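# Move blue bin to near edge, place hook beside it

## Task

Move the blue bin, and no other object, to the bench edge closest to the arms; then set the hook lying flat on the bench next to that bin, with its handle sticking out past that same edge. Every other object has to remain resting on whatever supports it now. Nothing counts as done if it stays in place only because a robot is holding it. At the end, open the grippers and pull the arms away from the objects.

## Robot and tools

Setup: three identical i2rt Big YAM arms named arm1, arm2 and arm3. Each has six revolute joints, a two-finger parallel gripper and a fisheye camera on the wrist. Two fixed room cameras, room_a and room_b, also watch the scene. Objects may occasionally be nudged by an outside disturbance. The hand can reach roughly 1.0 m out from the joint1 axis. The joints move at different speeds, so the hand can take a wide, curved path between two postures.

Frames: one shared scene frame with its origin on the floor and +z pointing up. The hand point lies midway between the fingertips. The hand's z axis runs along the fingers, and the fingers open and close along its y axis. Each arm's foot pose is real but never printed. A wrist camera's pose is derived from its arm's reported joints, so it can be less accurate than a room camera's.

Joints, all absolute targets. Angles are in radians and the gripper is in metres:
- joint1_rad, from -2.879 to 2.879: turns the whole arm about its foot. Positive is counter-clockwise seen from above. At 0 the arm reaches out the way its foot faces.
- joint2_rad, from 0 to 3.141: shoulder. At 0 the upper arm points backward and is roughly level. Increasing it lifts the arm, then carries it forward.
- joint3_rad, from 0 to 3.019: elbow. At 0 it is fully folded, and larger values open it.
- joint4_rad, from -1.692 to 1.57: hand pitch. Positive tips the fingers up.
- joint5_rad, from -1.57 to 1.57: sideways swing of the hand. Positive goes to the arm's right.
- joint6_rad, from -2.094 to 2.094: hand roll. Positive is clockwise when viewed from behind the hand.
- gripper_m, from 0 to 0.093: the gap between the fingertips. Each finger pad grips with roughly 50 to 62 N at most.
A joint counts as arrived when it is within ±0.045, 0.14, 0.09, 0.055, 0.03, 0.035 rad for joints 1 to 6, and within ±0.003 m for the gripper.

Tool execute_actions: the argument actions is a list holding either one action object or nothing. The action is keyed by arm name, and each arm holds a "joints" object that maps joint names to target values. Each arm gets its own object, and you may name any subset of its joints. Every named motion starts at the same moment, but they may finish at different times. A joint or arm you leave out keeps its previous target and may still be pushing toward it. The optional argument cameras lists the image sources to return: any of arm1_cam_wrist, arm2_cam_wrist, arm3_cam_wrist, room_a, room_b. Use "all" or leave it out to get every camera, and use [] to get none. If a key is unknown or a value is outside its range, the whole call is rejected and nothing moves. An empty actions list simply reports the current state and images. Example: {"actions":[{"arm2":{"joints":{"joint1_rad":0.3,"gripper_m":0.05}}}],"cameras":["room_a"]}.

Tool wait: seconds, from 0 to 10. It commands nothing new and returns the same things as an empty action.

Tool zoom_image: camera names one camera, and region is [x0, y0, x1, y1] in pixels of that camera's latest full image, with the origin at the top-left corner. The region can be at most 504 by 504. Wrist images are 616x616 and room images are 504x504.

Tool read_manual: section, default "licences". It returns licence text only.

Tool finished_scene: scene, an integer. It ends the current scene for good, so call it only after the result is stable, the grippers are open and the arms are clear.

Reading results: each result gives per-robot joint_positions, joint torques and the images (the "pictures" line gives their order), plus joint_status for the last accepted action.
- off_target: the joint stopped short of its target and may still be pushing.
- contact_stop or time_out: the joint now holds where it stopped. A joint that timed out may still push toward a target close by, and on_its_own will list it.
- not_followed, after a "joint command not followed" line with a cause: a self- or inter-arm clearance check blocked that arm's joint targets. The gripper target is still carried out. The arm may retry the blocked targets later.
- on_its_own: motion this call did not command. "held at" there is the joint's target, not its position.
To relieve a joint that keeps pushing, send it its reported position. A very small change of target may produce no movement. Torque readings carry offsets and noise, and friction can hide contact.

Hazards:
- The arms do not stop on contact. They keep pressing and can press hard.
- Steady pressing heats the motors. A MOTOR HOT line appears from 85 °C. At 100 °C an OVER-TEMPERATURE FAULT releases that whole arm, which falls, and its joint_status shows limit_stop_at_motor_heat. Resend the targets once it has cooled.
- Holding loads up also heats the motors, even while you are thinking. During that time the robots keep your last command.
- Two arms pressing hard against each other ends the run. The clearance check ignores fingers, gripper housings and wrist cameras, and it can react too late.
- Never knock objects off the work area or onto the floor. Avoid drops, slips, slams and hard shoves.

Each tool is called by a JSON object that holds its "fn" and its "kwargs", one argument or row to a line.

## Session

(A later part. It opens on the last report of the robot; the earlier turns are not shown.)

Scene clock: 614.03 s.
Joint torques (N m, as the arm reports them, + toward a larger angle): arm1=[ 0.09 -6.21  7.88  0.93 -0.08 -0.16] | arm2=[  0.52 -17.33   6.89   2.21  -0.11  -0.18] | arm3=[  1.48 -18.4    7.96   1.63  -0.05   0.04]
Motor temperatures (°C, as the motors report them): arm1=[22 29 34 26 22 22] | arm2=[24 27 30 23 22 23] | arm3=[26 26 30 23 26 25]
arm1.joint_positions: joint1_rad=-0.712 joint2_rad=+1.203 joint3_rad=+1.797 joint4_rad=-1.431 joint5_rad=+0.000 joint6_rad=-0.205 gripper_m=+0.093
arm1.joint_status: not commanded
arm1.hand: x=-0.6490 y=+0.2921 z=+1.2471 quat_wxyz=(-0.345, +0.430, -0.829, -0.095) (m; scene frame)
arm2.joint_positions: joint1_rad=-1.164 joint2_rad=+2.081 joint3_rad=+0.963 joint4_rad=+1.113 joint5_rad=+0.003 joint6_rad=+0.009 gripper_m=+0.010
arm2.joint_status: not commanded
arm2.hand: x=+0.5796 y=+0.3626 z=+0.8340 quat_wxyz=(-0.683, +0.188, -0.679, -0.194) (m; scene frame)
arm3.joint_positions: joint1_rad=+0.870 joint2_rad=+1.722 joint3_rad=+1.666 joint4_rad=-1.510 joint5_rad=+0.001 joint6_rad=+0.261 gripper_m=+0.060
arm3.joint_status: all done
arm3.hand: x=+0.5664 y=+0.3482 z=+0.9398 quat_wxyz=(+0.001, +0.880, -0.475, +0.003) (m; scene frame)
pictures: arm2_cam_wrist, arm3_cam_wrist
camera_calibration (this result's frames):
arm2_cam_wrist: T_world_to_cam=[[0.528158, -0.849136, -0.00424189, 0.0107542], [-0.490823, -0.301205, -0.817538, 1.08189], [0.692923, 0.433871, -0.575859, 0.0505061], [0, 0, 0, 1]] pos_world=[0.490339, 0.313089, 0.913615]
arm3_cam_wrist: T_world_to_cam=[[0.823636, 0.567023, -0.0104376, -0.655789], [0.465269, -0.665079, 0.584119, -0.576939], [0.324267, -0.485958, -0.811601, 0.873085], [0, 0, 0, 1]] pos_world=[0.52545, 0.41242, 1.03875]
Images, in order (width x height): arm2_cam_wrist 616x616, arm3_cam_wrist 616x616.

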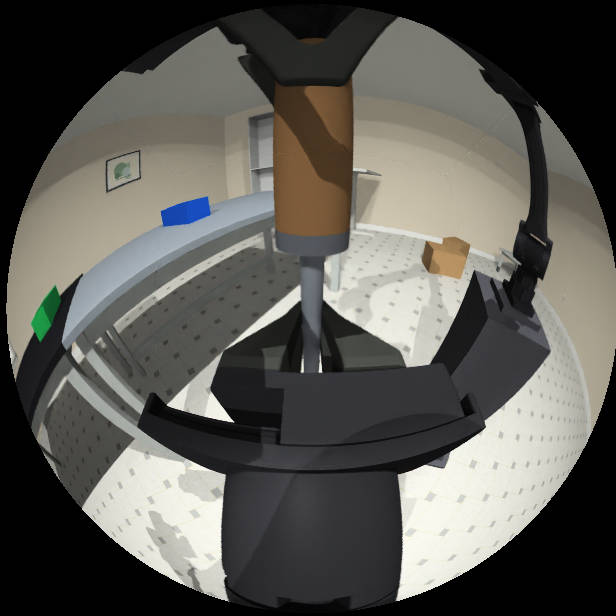

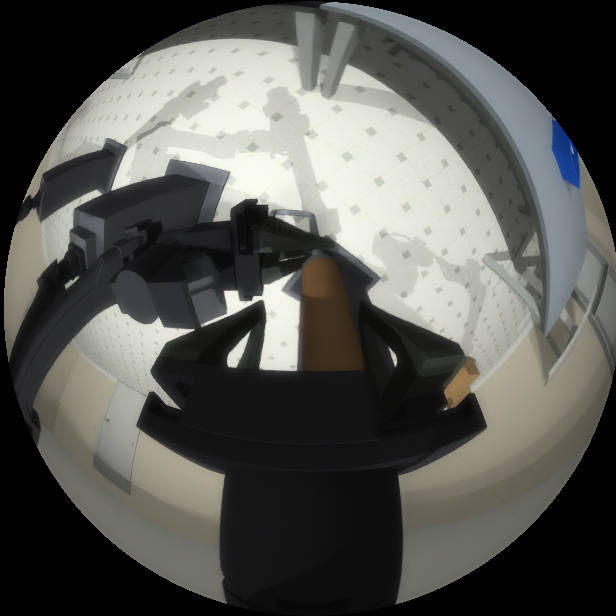

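{"fn": "execute_actions", "kwargs": {
  "actions": [
    {"arm3": {"joints": {"gripper_m": 0.0}}}
  ],
  "cameras": ["arm2_cam_wrist", "arm3_cam_wrist"]
}}

Scene clock: 616.57 s.
Joint torques (N m, as the arm reports them, + toward a larger angle): arm1=[ 0.26 -6.49  7.84  0.98 -0.1  -0.13] | arm2=[  0.84 -16.95   7.47   2.25  -0.02  -0.16] | arm3=[  1.61 -18.17   8.     1.61  -0.31   0.05]
Motor temperatures (°C, as the motors report them): arm1=[22 29 34 26 22 22] | arm2=[24 27 30 23 22 23] | arm3=[26 26 30 23 26 25]
arm1.joint_positions: joint1_rad=-0.712 joint2_rad=+1.203 joint3_rad=+1.797 joint4_rad=-1.431 joint5_rad=+0.000 joint6_rad=-0.205 gripper_m=+0.093
arm1.joint_status: not commanded
arm1.hand: x=-0.6490 y=+0.2921 z=+1.2471 quat_wxyz=(-0.345, +0.430, -0.829, -0.095) (m; scene frame)
arm2.joint_positions: joint1_rad=-1.164 joint2_rad=+2.081 joint3_rad=+0.961 joint4_rad=+1.112 joint5_rad=+0.003 joint6_rad=+0.009 gripper_m=+0.010
arm2.joint_status: not commanded
arm2.hand: x=+0.5789 y=+0.3622 z=+0.8330 quat_wxyz=(-0.682, +0.188, -0.680, -0.194) (m; scene frame)
arm3.joint_positions: joint1_rad=+0.870 joint2_rad=+1.722 joint3_rad=+1.665 joint4_rad=-1.510 joint5_rad=+0.009 joint6_rad=+0.262 gripper_m=+0.030
arm3.joint_status: gripper_m off_target (ended at +0.030, target +0.000)
arm3.hand: x=+0.5675 y=+0.3492 z=+0.9395 quat_wxyz=(-0.003, +0.880, -0.475, +0.004) (m; scene frame)
pictures: arm2_cam_wrist, arm3_cam_wrist
camera_calibration (this result's frames):
arm2_cam_wrist: T_world_to_cam=[[0.528144, -0.849144, -0.00425996, 0.0107793], [-0.492684, -0.302342, -0.815997, 1.08079], [0.691611, 0.433063, -0.57804, 0.0534064], [0, 0, 0, 1]] pos_world=[0.489858, 0.312793, 0.912838]
arm3_cam_wrist: T_world_to_cam=[[0.824074, 0.566474, -0.00292959, -0.6644], [0.461662, -0.668585, 0.582977, -0.572235], [0.328282, -0.481769, -0.812484, 0.870098], [0, 0, 0, 1]] pos_world=[0.526056, 0.412963, 1.03859]
Images, in order (width x height): arm2_cam_wrist 616x616, arm3_cam_wrist 616x616.

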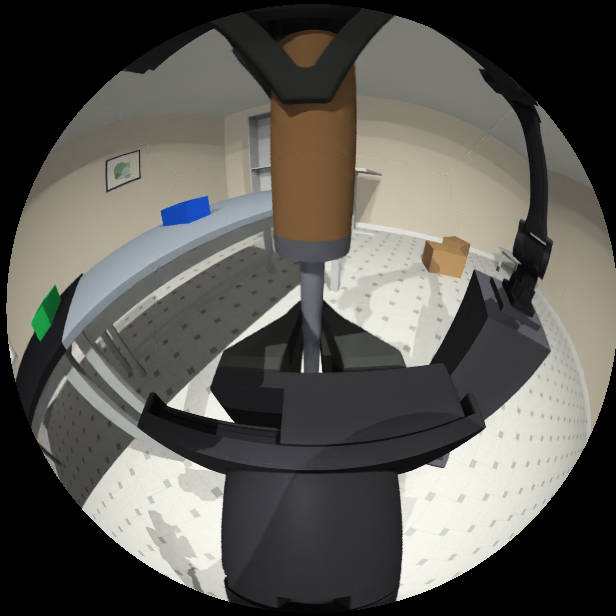

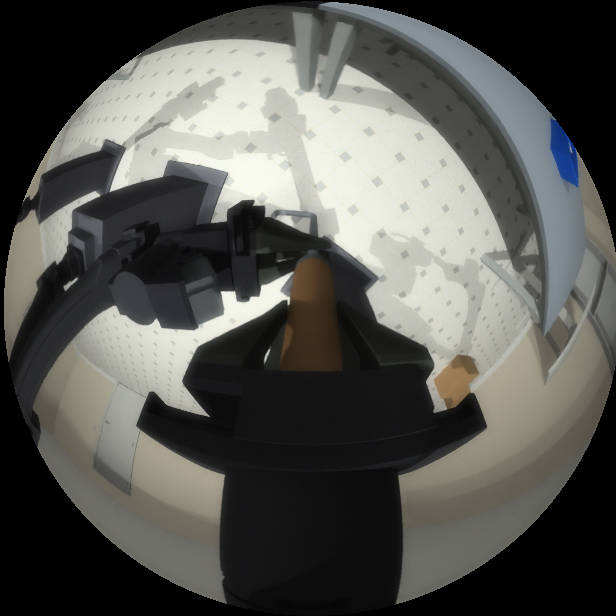

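{"fn": "execute_actions", "kwargs": {
  "actions": [
    {"arm2": {"joints": {"gripper_m": 0.093}}}
  ],
  "cameras": ["arm2_cam_wrist", "arm3_cam_wrist"]
}}

Scene clock: 625.43 s.
Joint torques (N m, as the arm reports them, + toward a larger angle): arm1=[-0.3  -6.58  7.83  1.11 -0.08 -0.17] | arm2=[  0.29 -17.9    7.48   2.39  -0.09  -0.21] | arm3=[  1.74 -19.85   8.91   1.38  -0.03   0.06]
Motor temperatures (°C, as the motors report them): arm1=[22 29 34 26 22 22] | arm2=[24 27 30 23 22 23] | arm3=[26 26 29 23 26 25]
arm1.joint_positions: joint1_rad=-0.712 joint2_rad=+1.203 joint3_rad=+1.797 joint4_rad=-1.431 joint5_rad=+0.000 joint6_rad=-0.205 gripper_m=+0.093
arm1.joint_status: not commanded
arm1.hand: x=-0.6490 y=+0.2921 z=+1.2471 quat_wxyz=(-0.345, +0.430, -0.829, -0.095) (m; scene frame)
arm2.joint_positions: joint1_rad=-1.164 joint2_rad=+2.080 joint3_rad=+0.961 joint4_rad=+1.112 joint5_rad=+0.002 joint6_rad=+0.009 gripper_m=+0.093
arm2.joint_status: all done
arm2.hand: x=+0.5789 y=+0.3623 z=+0.8340 quat_wxyz=(-0.682, +0.188, -0.679, -0.194) (m; scene frame)
arm3.joint_positions: joint1_rad=+0.870 joint2_rad=+1.737 joint3_rad=+1.650 joint4_rad=-1.507 joint5_rad=+0.001 joint6_rad=+0.262 gripper_m=+0.030
arm3.joint_status: not commanded
arm3.hand: x=+0.5684 y=+0.3466 z=+0.9260 quat_wxyz=(+0.004, +0.880, -0.475, +0.017) (m; scene frame)
pictures: arm2_cam_wrist, arm3_cam_wrist
camera_calibration (this result's frames):
arm2_cam_wrist: T_world_to_cam=[[0.528476, -0.848938, -0.00424699, 0.0105728], [-0.491505, -0.301882, -0.816878, 1.08153], [0.692196, 0.433788, -0.576795, 0.0522965], [0, 0, 0, 1]] pos_world=[0.48979, 0.312784, 0.913686]
arm3_cam_wrist: T_world_to_cam=[[0.824204, 0.56628, -0.00400113, -0.662666], [0.452222, -0.65391, 0.606546, -0.588084], [0.340858, -0.501727, -0.795039, 0.841221], [0, 0, 0, 1]] pos_world=[0.525379, 0.412763, 1.02285]
Images, in order (width x height): arm2_cam_wrist 616x616, arm3_cam_wrist 616x616.

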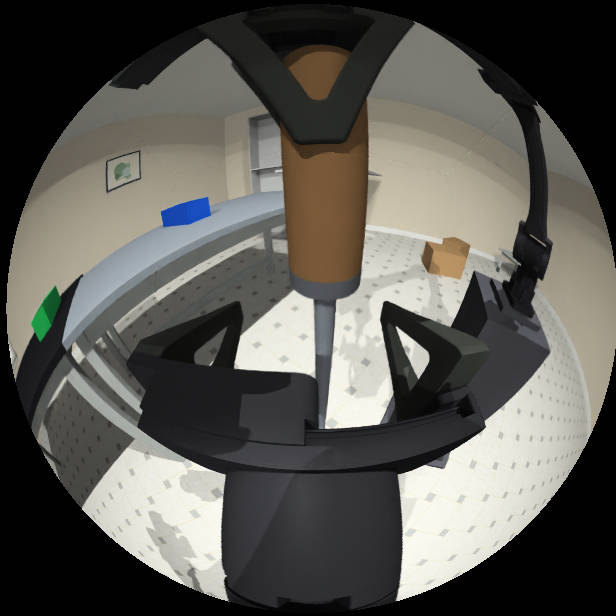

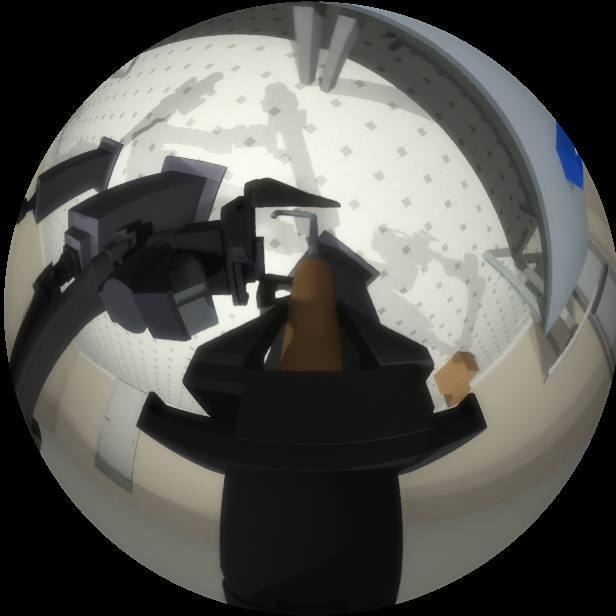

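{"fn": "execute_actions", "kwargs": {
  "actions": [
    {"arm3": {"joints": {"joint1_rad": 0.056, "joint2_rad": 1.04, "joint3_rad": 1.01, "joint4_rad": -1.53, "joint6_rad": -1.571}}}
  ]
}}

Scene clock: 684.67 s.
Joint torques (N m, as the arm reports them, + toward a larger angle): arm1=[-0.37 -6.78  7.92  1.04 -0.08 -0.15] | arm2=[  0.99 -17.15   7.4    2.36  -0.11  -0.2 ] | arm3=[ 0.51 -7.03  9.11  0.81 -0.13 -0.14]
Motor temperatures (°C, as the motors report them): arm1=[22 29 34 26 22 22] | arm2=[24 27 30 23 22 23] | arm3=[26 26 30 23 26 25]
arm1.joint_positions: joint1_rad=-0.712 joint2_rad=+1.203 joint3_rad=+1.797 joint4_rad=-1.431 joint5_rad=+0.000 joint6_rad=-0.205 gripper_m=+0.093
arm1.joint_status: not commanded
arm1.hand: x=-0.6490 y=+0.2921 z=+1.2471 quat_wxyz=(-0.345, +0.430, -0.829, -0.095) (m; scene frame)
arm2.joint_positions: joint1_rad=-1.164 joint2_rad=+2.080 joint3_rad=+0.961 joint4_rad=+1.112 joint5_rad=+0.002 joint6_rad=+0.009 gripper_m=+0.093
arm2.joint_status: not commanded
arm2.hand: x=+0.5789 y=+0.3623 z=+0.8340 quat_wxyz=(-0.682, +0.188, -0.679, -0.194) (m; scene frame)
arm3.joint_positions: joint1_rad=+0.064 joint2_rad=+1.045 joint3_rad=+0.997 joint4_rad=-1.526 joint5_rad=+0.001 joint6_rad=-1.559 gripper_m=+0.030
arm3.joint_status: all done
arm3.hand: x=+0.9513 y=+0.2671 z=+0.9441 quat_wxyz=(+0.006, +1.000, +0.012, +0.004) (m; scene frame)
pictures: arm1_cam_wrist, arm2_cam_wrist, arm3_cam_wrist, room_a, room_b
camera_calibration (this result's frames):
arm1_cam_wrist: T_world_to_cam=[[0.775739, -0.613672, 0.14709, 0.498455], [-0.606666, -0.789391, -0.093907, -0.0430593], [0.173739, -0.0163869, -0.984655, 1.46816], [0, 0, 0, 1]] pos_world=[-0.667872, 0.295956, 1.36827]
arm2_cam_wrist: T_world_to_cam=[[0.528476, -0.848938, -0.00424699, 0.0105728], [-0.491505, -0.301882, -0.816878, 1.08153], [0.692196, 0.433788, -0.576795, 0.0522965], [0, 0, 0, 1]] pos_world=[0.48979, 0.312784, 0.913686]
arm3_cam_wrist: T_world_to_cam=[[-0.0463616, 0.998647, -0.023568, -0.202007], [0.808982, 0.0513763, 0.585585, -1.33213], [0.586003, 0.00808254, -0.810269, 0.330165], [0, 0, 0, 1]] pos_world=[0.874828, 0.267505, 1.04284]
Images, in order (width x height): arm1_cam_wrist 616x616, arm2_cam_wrist 616x616, arm3_cam_wrist 616x616, room_a 504x504, room_b 504x504.

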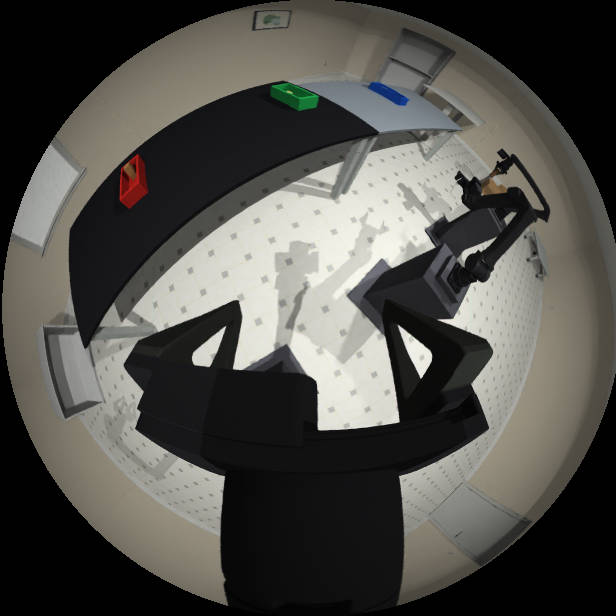

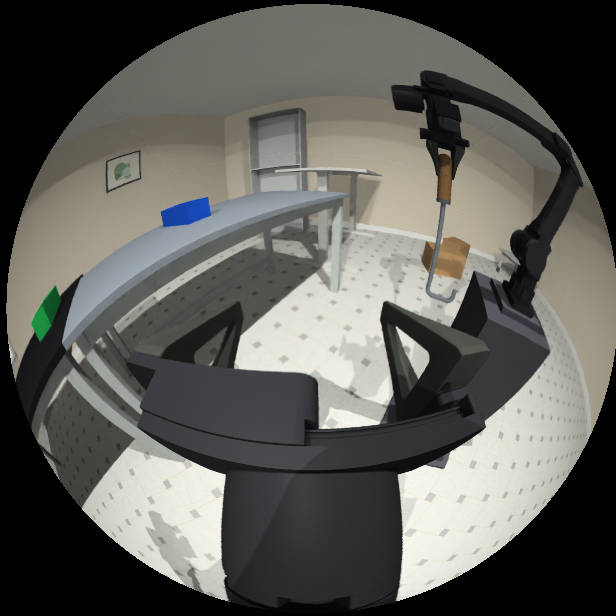

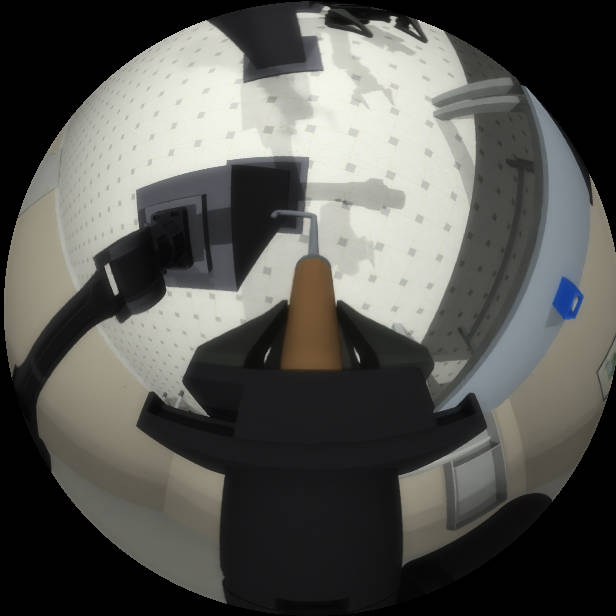

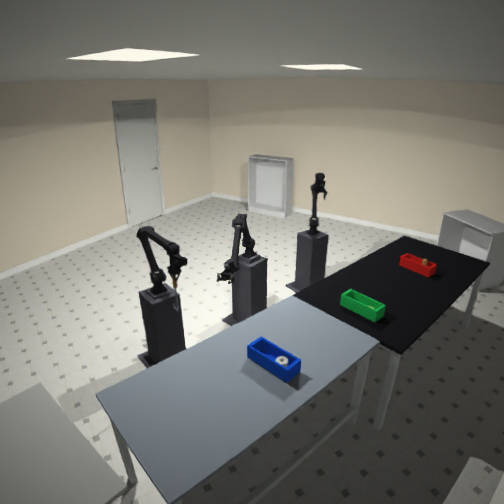

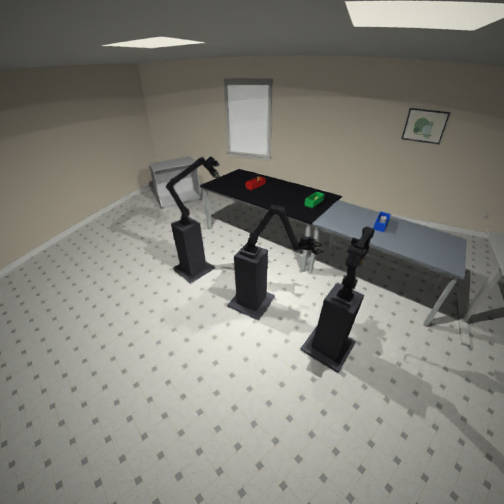

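{"fn": "execute_actions", "kwargs": {
  "actions": [
    {"arm3": {"joints": {"joint4_rad": 0.10}}, "arm2": {"joints": {"joint1_rad": -0.84, "joint2_rad": 1.374, "joint3_rad": 0.90, "joint4_rad": 0.48}}}
  ]
}}

Scene clock: 695.53 s.
Joint torques (N m, as the arm reports them, + toward a larger angle): arm1=[ 0.07 -6.21  7.82  1.02 -0.08 -0.12] | arm2=[ 0.34 -9.42 10.66  1.66  0.07 -0.19] | arm3=[  0.6  -10.35  11.2    5.52  -0.08  -0.05]
Motor temperatures (°C, as the motors report them): arm1=[22 29 34 26 22 22] | arm2=[24 27 31 23 22 23] | arm3=[26 26 30 23 26 25]
arm1.joint_positions: joint1_rad=-0.712 joint2_rad=+1.203 joint3_rad=+1.797 joint4_rad=-1.431 joint5_rad=+0.000 joint6_rad=-0.205 gripper_m=+0.093
arm1.joint_status: not commanded
arm1.hand: x=-0.6490 y=+0.2921 z=+1.2471 quat_wxyz=(-0.345, +0.430, -0.829, -0.095) (m; scene frame)
arm2.joint_positions: joint1_rad=-0.831 joint2_rad=+1.364 joint3_rad=+0.888 joint4_rad=+0.492 joint5_rad=-0.002 joint6_rad=+0.009 gripper_m=+0.093
arm2.joint_status: all done
arm2.hand: x=+0.3754 y=+0.4676 z=+1.0932 quat_wxyz=(-0.648, +0.298, -0.630, -0.308) (m; scene frame)
arm3.joint_positions: joint1_rad=+0.064 joint2_rad=+1.054 joint3_rad=+0.987 joint4_rad=+0.043 joint5_rad=+0.001 joint6_rad=-1.561 gripper_m=+0.029
arm3.joint_status: joint4_rad time_out (moved +1.569 of +1.626)
arm3.on_its_own: joint4_rad reads +0.043 and still pushes toward +0.100 since a time_out
arm3.hand: x=+0.9406 y=+0.5183 z=+1.1758 quat_wxyz=(-0.695, +0.718, +0.012, -0.013) (m; scene frame)
pictures: arm1_cam_wrist, arm2_cam_wrist, arm3_cam_wrist, room_a, room_b
camera_calibration (this result's frames):
arm1_cam_wrist: T_world_to_cam=[[0.775739, -0.613672, 0.14709, 0.498455], [-0.606666, -0.789391, -0.093907, -0.0430593], [0.173739, -0.0163869, -0.984655, 1.46816], [0, 0, 0, 1]] pos_world=[-0.667872, 0.295956, 1.36827]
arm2_cam_wrist: T_world_to_cam=[[0.779661, -0.626201, 0.000727148, 0.00477225], [-0.349863, -0.436565, -0.828859, 1.24791], [0.519349, 0.645975, -0.559458, 0.243706], [0, 0, 0, 1]] pos_world=[0.30631, 0.390357, 1.17068]
arm3_cam_wrist: T_world_to_cam=[[-0.0211066, 0.0436116, 0.998826, -1.17882], [0.83447, -0.54948, 0.0416254, -0.54503], [0.55065, 0.834368, -0.0247949, -0.796421], [0, 0, 0, 1]] pos_world=[0.868479, 0.416436, 1.18037]
Images, in order (width x height): arm1_cam_wrist 616x616, arm2_cam_wrist 616x616, arm3_cam_wrist 616x616, room_a 504x504, room_b 504x504.

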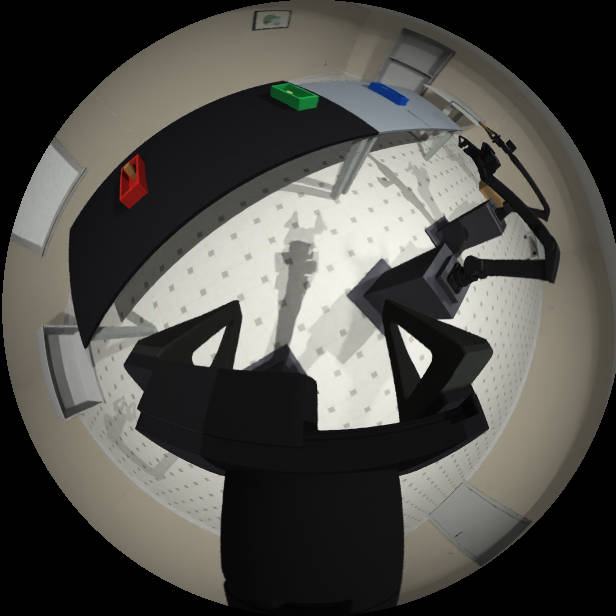

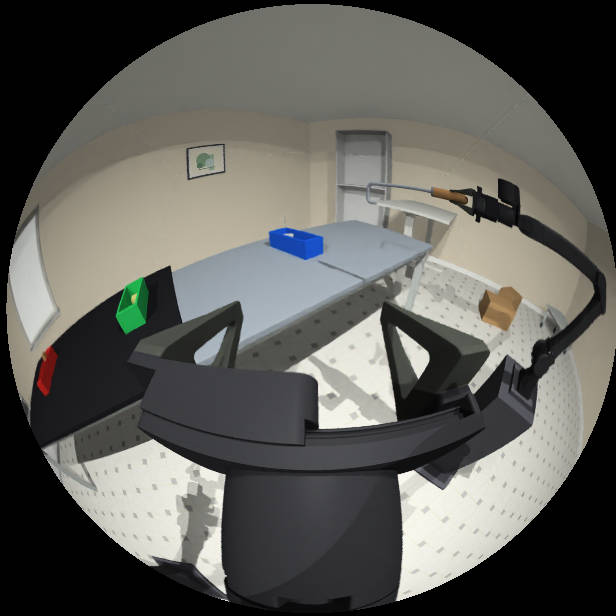

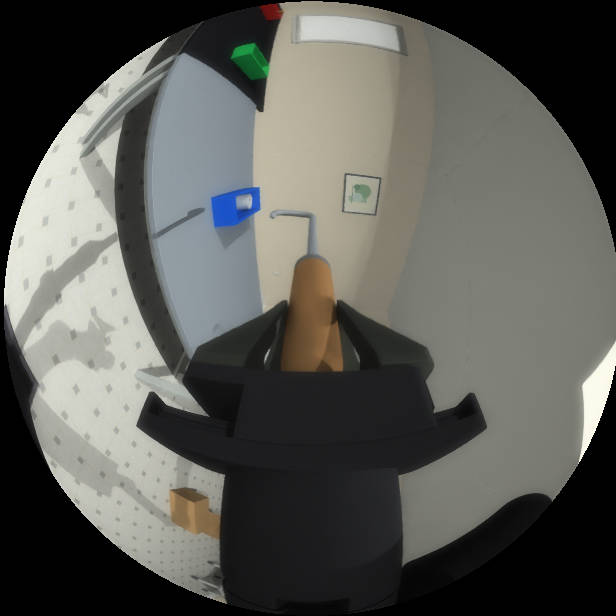

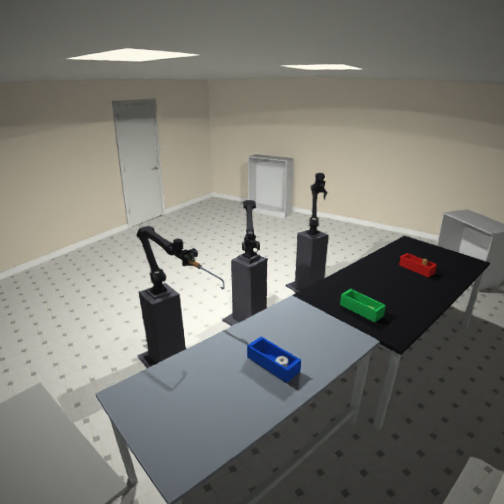

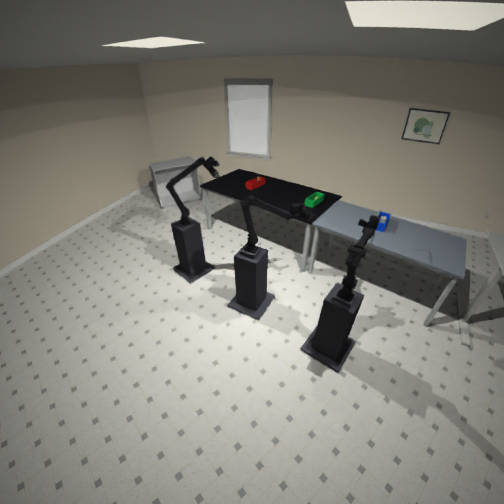

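{"fn": "zoom_image", "kwargs": {
  "camera": "arm3_cam_wrist",
  "region": [130, 150, 350, 290]
}}

Region (130, 150, 350, 290) of arm3_cam_wrist's 616x616 image, scaled by 2.291, with more detail than that image has; it fills the top 321 rows of this view, and the rest is white.

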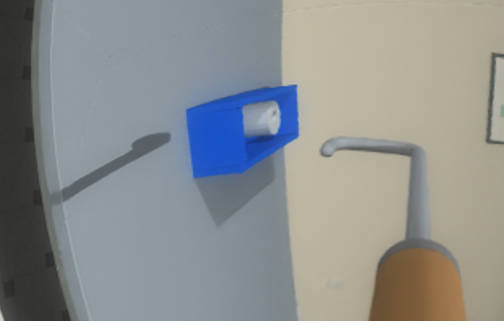

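{"fn": "zoom_image", "kwargs": {
  "camera": "arm2_cam_wrist",
  "region": [240, 160, 480, 290]
}}

{"fn": "zoom_image", "kwargs": {
  "camera": "room_a",
  "region": [180, 260, 340, 400]
}}

Region (240, 160, 480, 290) of arm2_cam_wrist's 616x616 image, scaled by 2.100, with more detail than that image has; it fills the top 273 rows of this view, and the rest is white.

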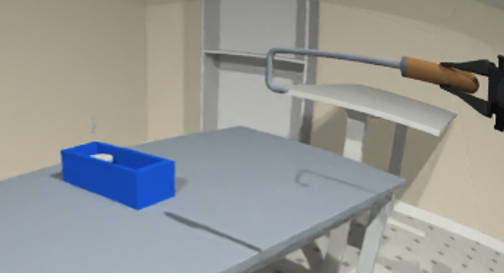

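Region (180, 260, 340, 400) of room_a's 504x504 image, scaled by 3.150, with more detail than that image has; it fills the top 441 rows of this view, and the rest is white.

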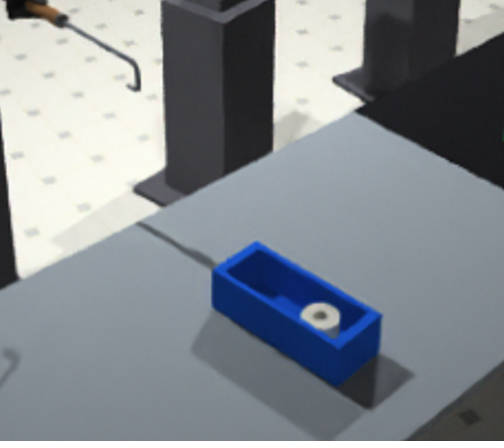

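{"fn": "execute_actions", "kwargs": {
  "actions": [
    {"arm3": {"joints": {"joint1_rad": 0.044, "joint2_rad": 1.995, "joint3_rad": 1.865}}}
  ],
  "cameras": ["arm2_cam_wrist", "arm3_cam_wrist", "room_a", "room_b"]
}}

Scene clock: 792.50 s.
Joint torques (N m, as the arm reports them, + toward a larger angle): arm1=[ 0.02 -6.47  7.82  1.09 -0.11 -0.12] | arm2=[-1.03 -9.71 10.77  1.88  0.1  -0.16] | arm3=[  0.22 -29.18  15.34   3.8   -0.07  -0.04]
Motor temperatures (°C, as the motors report them): arm1=[22 28 34 26 22 22] | arm2=[24 26 33 23 22 23] | arm3=[26 25 33 24 26 25]
arm1.joint_positions: joint1_rad=-0.712 joint2_rad=+1.203 joint3_rad=+1.797 joint4_rad=-1.431 joint5_rad=+0.000 joint6_rad=-0.205 gripper_m=+0.093
arm1.joint_status: not commanded
arm1.hand: x=-0.6490 y=+0.2921 z=+1.2471 quat_wxyz=(-0.345, +0.430, -0.829, -0.095) (m; scene frame)
arm2.joint_positions: joint1_rad=-0.831 joint2_rad=+1.364 joint3_rad=+0.888 joint4_rad=+0.492 joint5_rad=-0.002 joint6_rad=+0.009 gripper_m=+0.093
arm2.joint_status: not commanded
arm2.hand: x=+0.3754 y=+0.4676 z=+1.0932 quat_wxyz=(-0.648, +0.298, -0.630, -0.308) (m; scene frame)
arm3.joint_positions: joint1_rad=+0.055 joint2_rad=+2.025 joint3_rad=+1.772 joint4_rad=+0.081 joint5_rad=+0.001 joint6_rad=-1.562 gripper_m=+0.030
arm3.joint_status: joint3_rad time_out (moved +0.785 of +0.878); the others done
arm3.on_its_own: joint3_rad reads +1.772 and still pushes toward +1.865 since a time_out
arm3.hand: x=+0.9370 y=+0.8574 z=+1.0145 quat_wxyz=(-0.641, +0.768, +0.009, -0.008) (m; scene frame)
pictures: arm2_cam_wrist, arm3_cam_wrist, room_a, room_b
camera_calibration (this result's frames):
arm2_cam_wrist: T_world_to_cam=[[0.779661, -0.626201, 0.000727148, 0.00477225], [-0.349863, -0.436565, -0.828859, 1.24791], [0.519349, 0.645975, -0.559458, 0.243706], [0, 0, 0, 1]] pos_world=[0.30631, 0.390357, 1.17068]
arm3_cam_wrist: T_world_to_cam=[[-0.0258212, 0.190474, 0.981353, -1.13637], [0.82887, -0.544711, 0.127534, -0.435015], [0.558846, 0.816706, -0.143813, -0.953146], [0, 0, 0, 1]] pos_world=[0.86389, 0.757932, 1.03358]
Images, in order (width x height): arm2_cam_wrist 616x616, arm3_cam_wrist 616x616, room_a 504x504, room_b 504x504.

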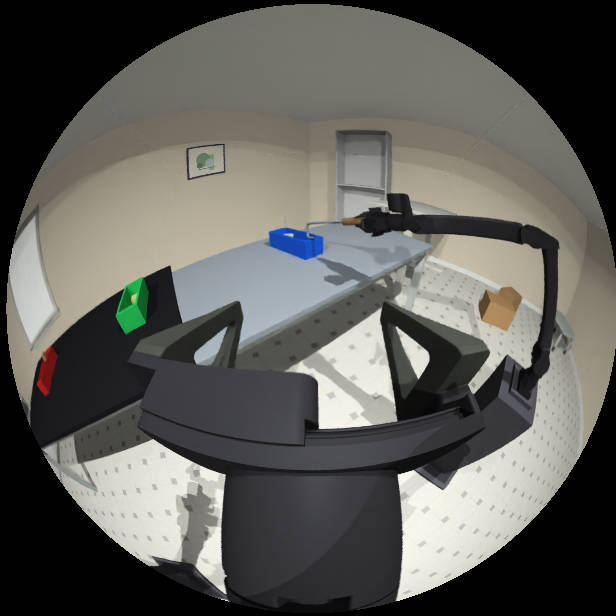

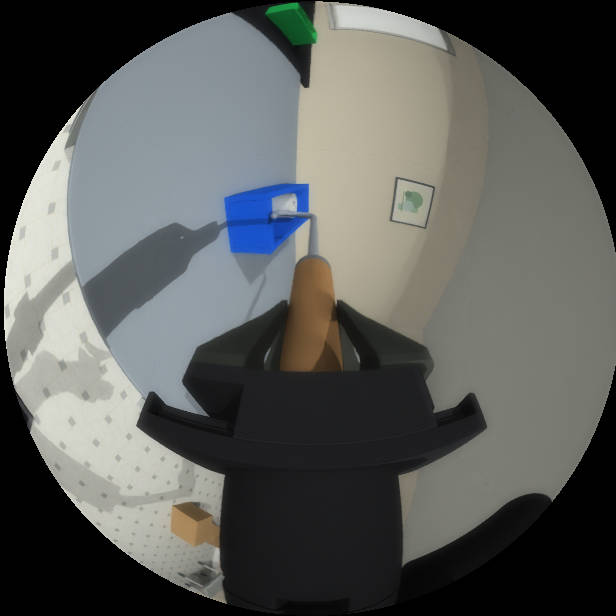

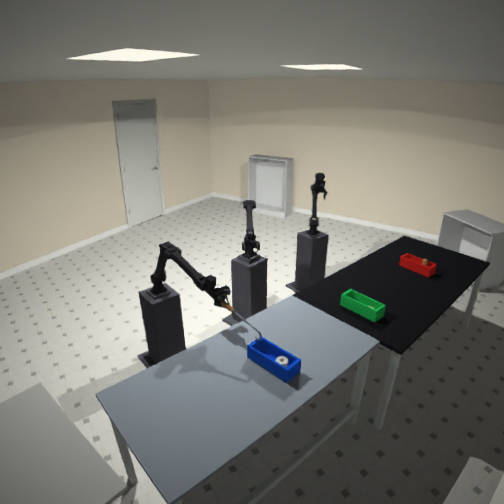

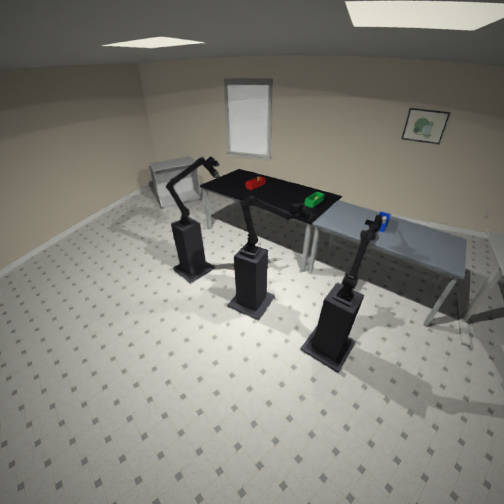

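{"fn": "zoom_image", "kwargs": {
  "camera": "arm2_cam_wrist",
  "region": [250, 190, 410, 280]
}}

{"fn": "zoom_image", "kwargs": {
  "camera": "arm3_cam_wrist",
  "region": [200, 160, 360, 280]
}}

{"fn": "zoom_image", "kwargs": {
  "camera": "room_a",
  "region": [200, 280, 320, 390]
}}

Region (250, 190, 410, 280) of arm2_cam_wrist's 616x616 image, scaled by 3.150, with more detail than that image has; it fills the top 284 rows of this view, and the rest is white.

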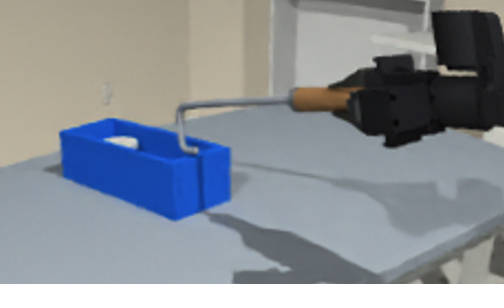

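Region (200, 160, 360, 280) of arm3_cam_wrist's 616x616 image, scaled by 3.150, with more detail than that image has; it fills the top 378 rows of this view, and the rest is white.

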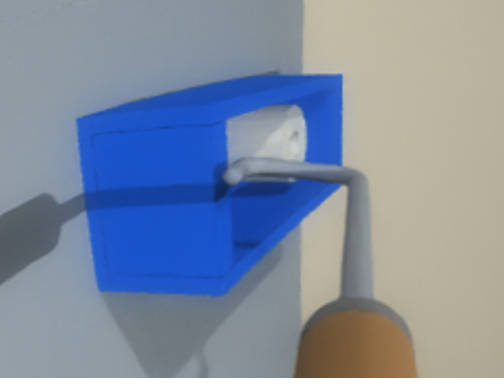

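Region (200, 280, 320, 390) of room_a's 504x504 image, scaled by 4.200, with more detail than that image has; it fills the top 462 rows of this view, and the rest is white.

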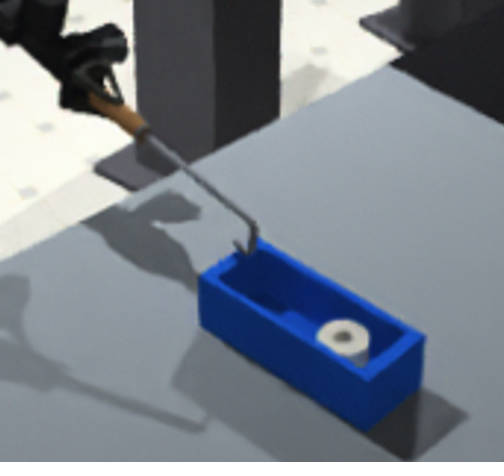

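{"fn": "execute_actions", "kwargs": {
  "actions": [
    {"arm3": {"joints": {"joint3_rad": 2.02}}}
  ],
  "cameras": ["arm2_cam_wrist", "arm3_cam_wrist", "room_a"]
}}

Scene clock: 827.83 s.
Joint torques (N m, as the arm reports them, + toward a larger angle): arm1=[ 0.02 -6.53  7.72  0.99 -0.09 -0.14] | arm2=[ -0.74 -10.37  10.7    1.43   0.11  -0.2 ] | arm3=[  0.23 -29.17  14.94   4.28  -0.08  -0.03]
Motor temperatures (°C, as the motors report them): arm1=[22 28 34 26 22 22] | arm2=[24 26 33 23 22 23] | arm3=[26 27 36 23 26 25]
arm1.joint_positions: joint1_rad=-0.712 joint2_rad=+1.203 joint3_rad=+1.797 joint4_rad=-1.431 joint5_rad=+0.000 joint6_rad=-0.205 gripper_m=+0.093
arm1.joint_status: not commanded
arm1.hand: x=-0.6490 y=+0.2921 z=+1.2471 quat_wxyz=(-0.345, +0.430, -0.829, -0.095) (m; scene frame)
arm2.joint_positions: joint1_rad=-0.831 joint2_rad=+1.364 joint3_rad=+0.888 joint4_rad=+0.492 joint5_rad=-0.002 joint6_rad=+0.009 gripper_m=+0.093
arm2.joint_status: not commanded
arm2.hand: x=+0.3754 y=+0.4676 z=+1.0932 quat_wxyz=(-0.648, +0.298, -0.630, -0.308) (m; scene frame)
arm3.joint_positions: joint1_rad=+0.055 joint2_rad=+2.021 joint3_rad=+1.939 joint4_rad=+0.070 joint5_rad=+0.001 joint6_rad=-1.562 gripper_m=+0.030
arm3.joint_status: all done
arm3.hand: x=+0.9358 y=+0.8716 z=+1.1182 quat_wxyz=(-0.700, +0.714, +0.009, -0.010) (m; scene frame)
pictures: arm2_cam_wrist, arm3_cam_wrist, room_a
camera_calibration (this result's frames):
arm2_cam_wrist: T_world_to_cam=[[0.779661, -0.626201, 0.000727148, 0.00477225], [-0.349863, -0.436565, -0.828859, 1.24791], [0.519349, 0.645975, -0.559458, 0.243706], [0, 0, 0, 1]] pos_world=[0.30631, 0.390357, 1.17068]
arm3_cam_wrist: T_world_to_cam=[[-0.0216366, 0.0322647, 0.999245, -1.12686], [0.829857, -0.556817, 0.035948, -0.32751], [0.557557, 0.830008, -0.0147274, -1.10395], [0, 0, 0, 1]] pos_world=[0.862922, 0.770286, 1.12152]
Images, in order (width x height): arm2_cam_wrist 616x616, arm3_cam_wrist 616x616, room_a 504x504.

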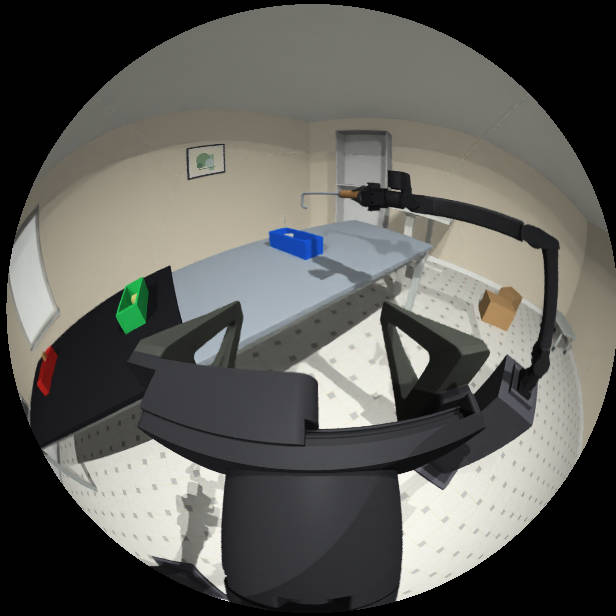

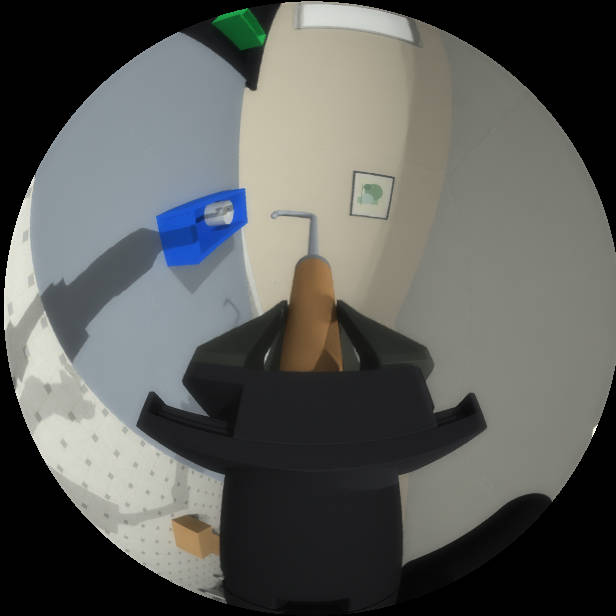

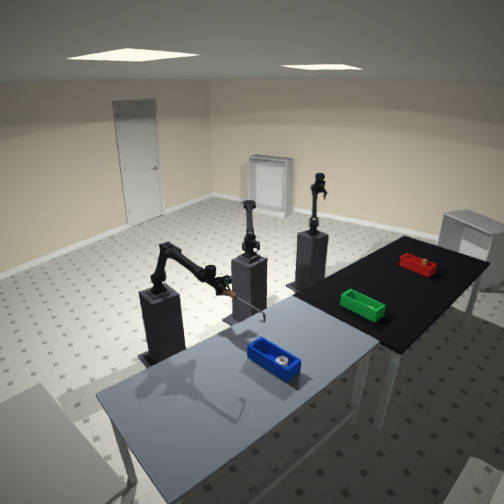

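{"fn": "execute_actions", "kwargs": {
  "actions": [
    {"arm3": {"joints": {"joint1_rad": 0.026, "joint2_rad": 2.165}}}
  ],
  "cameras": ["arm2_cam_wrist", "arm3_cam_wrist", "room_a"]
}}

Scene clock: 844.00 s.
Joint torques (N m, as the arm reports them, + toward a larger angle): arm1=[ 0.09 -6.85  7.83  1.05 -0.11 -0.16] | arm2=[-1.32 -9.31 10.96  1.46  0.09 -0.25] | arm3=[  0.08 -33.66  13.65   4.34  -0.04  -0.03]
Motor temperatures (°C, as the motors report them): arm1=[22 28 34 26 22 22] | arm2=[24 26 33 23 22 23] | arm3=[26 27 36 23 26 25]
arm1.joint_positions: joint1_rad=-0.712 joint2_rad=+1.203 joint3_rad=+1.797 joint4_rad=-1.431 joint5_rad=+0.000 joint6_rad=-0.205 gripper_m=+0.093
arm1.joint_status: not commanded
arm1.hand: x=-0.6490 y=+0.2921 z=+1.2471 quat_wxyz=(-0.345, +0.430, -0.829, -0.095) (m; scene frame)
arm2.joint_positions: joint1_rad=-0.831 joint2_rad=+1.364 joint3_rad=+0.888 joint4_rad=+0.492 joint5_rad=-0.002 joint6_rad=+0.009 gripper_m=+0.093
arm2.joint_status: not commanded
arm2.hand: x=+0.3754 y=+0.4676 z=+1.0932 quat_wxyz=(-0.648, +0.298, -0.630, -0.308) (m; scene frame)
arm3.joint_positions: joint1_rad=+0.033 joint2_rad=+2.215 joint3_rad=+1.953 joint4_rad=+0.068 joint5_rad=+0.000 joint6_rad=-1.563 gripper_m=+0.030
arm3.joint_status: all done
arm3.hand: x=+0.9553 y=+0.9100 z=+0.9570 quat_wxyz=(-0.632, +0.775, +0.002, -0.001) (m; scene frame)
pictures: arm2_cam_wrist, arm3_cam_wrist, room_a
camera_calibration (this result's frames):
arm2_cam_wrist: T_world_to_cam=[[0.779661, -0.626201, 0.000727148, 0.00477225], [-0.349863, -0.436565, -0.828859, 1.24791], [0.519349, 0.645975, -0.559458, 0.243706], [0, 0, 0, 1]] pos_world=[0.30631, 0.390357, 1.17068]
arm3_cam_wrist: T_world_to_cam=[[-0.0227938, 0.212102, 0.976982, -1.10784], [0.817555, -0.558491, 0.140322, -0.403094], [0.575399, 0.801935, -0.160675, -1.00085], [0, 0, 0, 1]] pos_world=[0.880187, 0.812468, 0.978093]
Images, in order (width x height): arm2_cam_wrist 616x616, arm3_cam_wrist 616x616, room_a 504x504.

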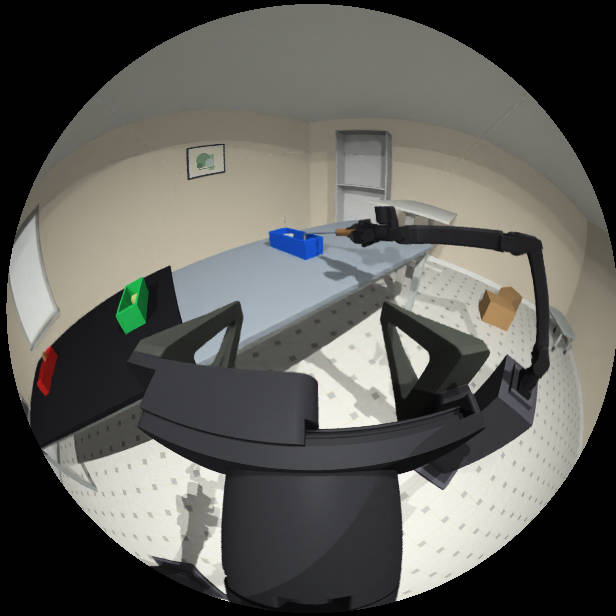

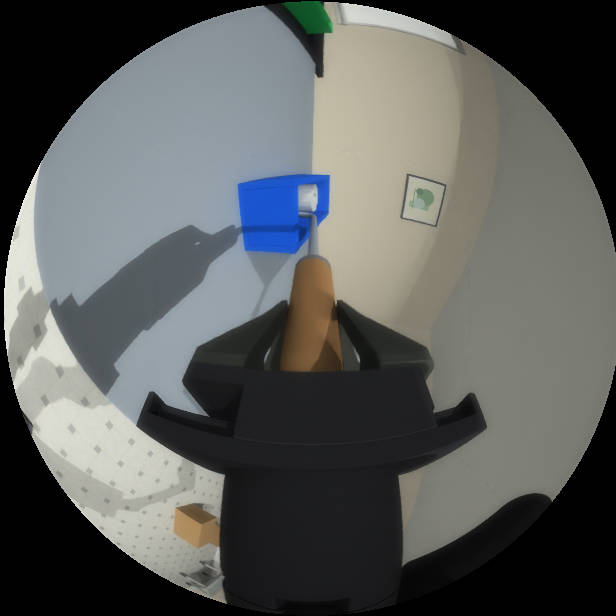

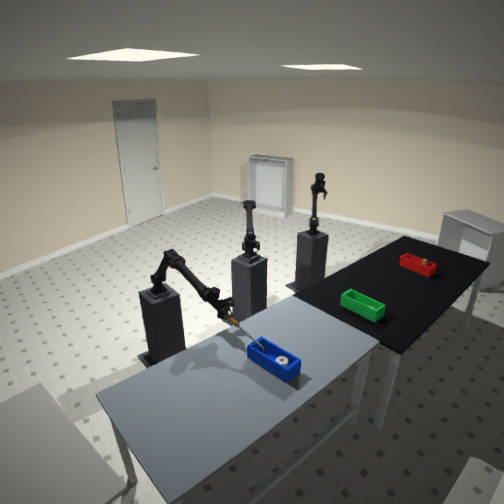

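{"fn": "zoom_image", "kwargs": {
  "camera": "arm3_cam_wrist",
  "region": [210, 150, 370, 270]
}}

{"fn": "zoom_image", "kwargs": {
  "camera": "arm2_cam_wrist",
  "region": [250, 190, 410, 280]
}}

{"fn": "zoom_image", "kwargs": {
  "camera": "room_a",
  "region": [200, 280, 320, 390]
}}

Region (210, 150, 370, 270) of arm3_cam_wrist's 616x616 image, scaled by 3.150, with more detail than that image has; it fills the top 378 rows of this view, and the rest is white.

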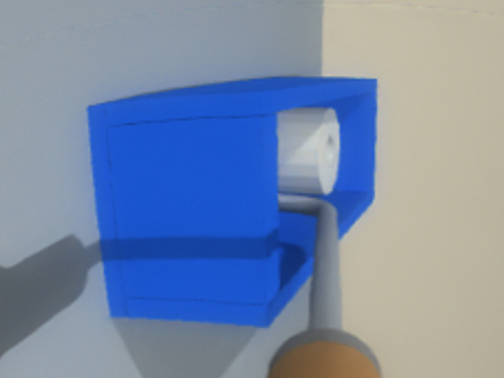

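Region (250, 190, 410, 280) of arm2_cam_wrist's 616x616 image, scaled by 3.150, with more detail than that image has; it fills the top 284 rows of this view, and the rest is white.

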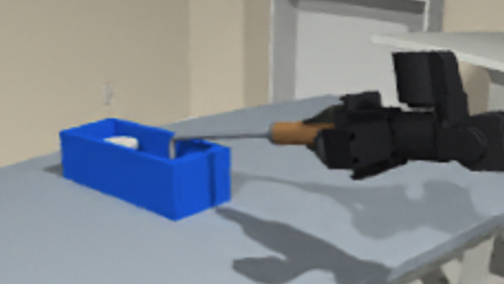

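Region (200, 280, 320, 390) of room_a's 504x504 image, scaled by 4.200, with more detail than that image has; it fills the top 462 rows of this view, and the rest is white.

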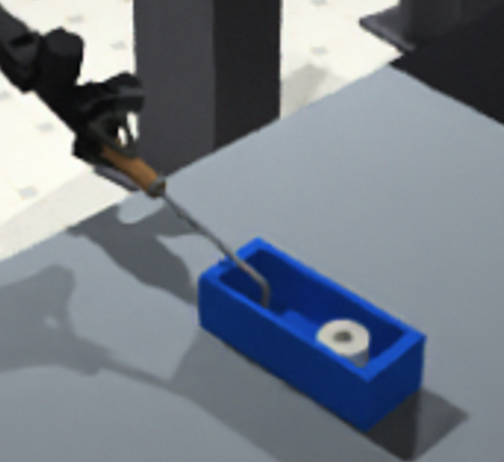

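{"fn": "zoom_image", "kwargs": {
  "camera": "arm3_cam_wrist",
  "region": [0, 150, 200, 450]
}}

Region (0, 150, 200, 450) of arm3_cam_wrist's 616x616 image, scaled by 1.680, with more detail than that image has.

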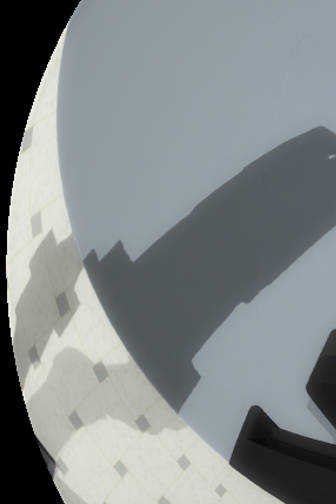

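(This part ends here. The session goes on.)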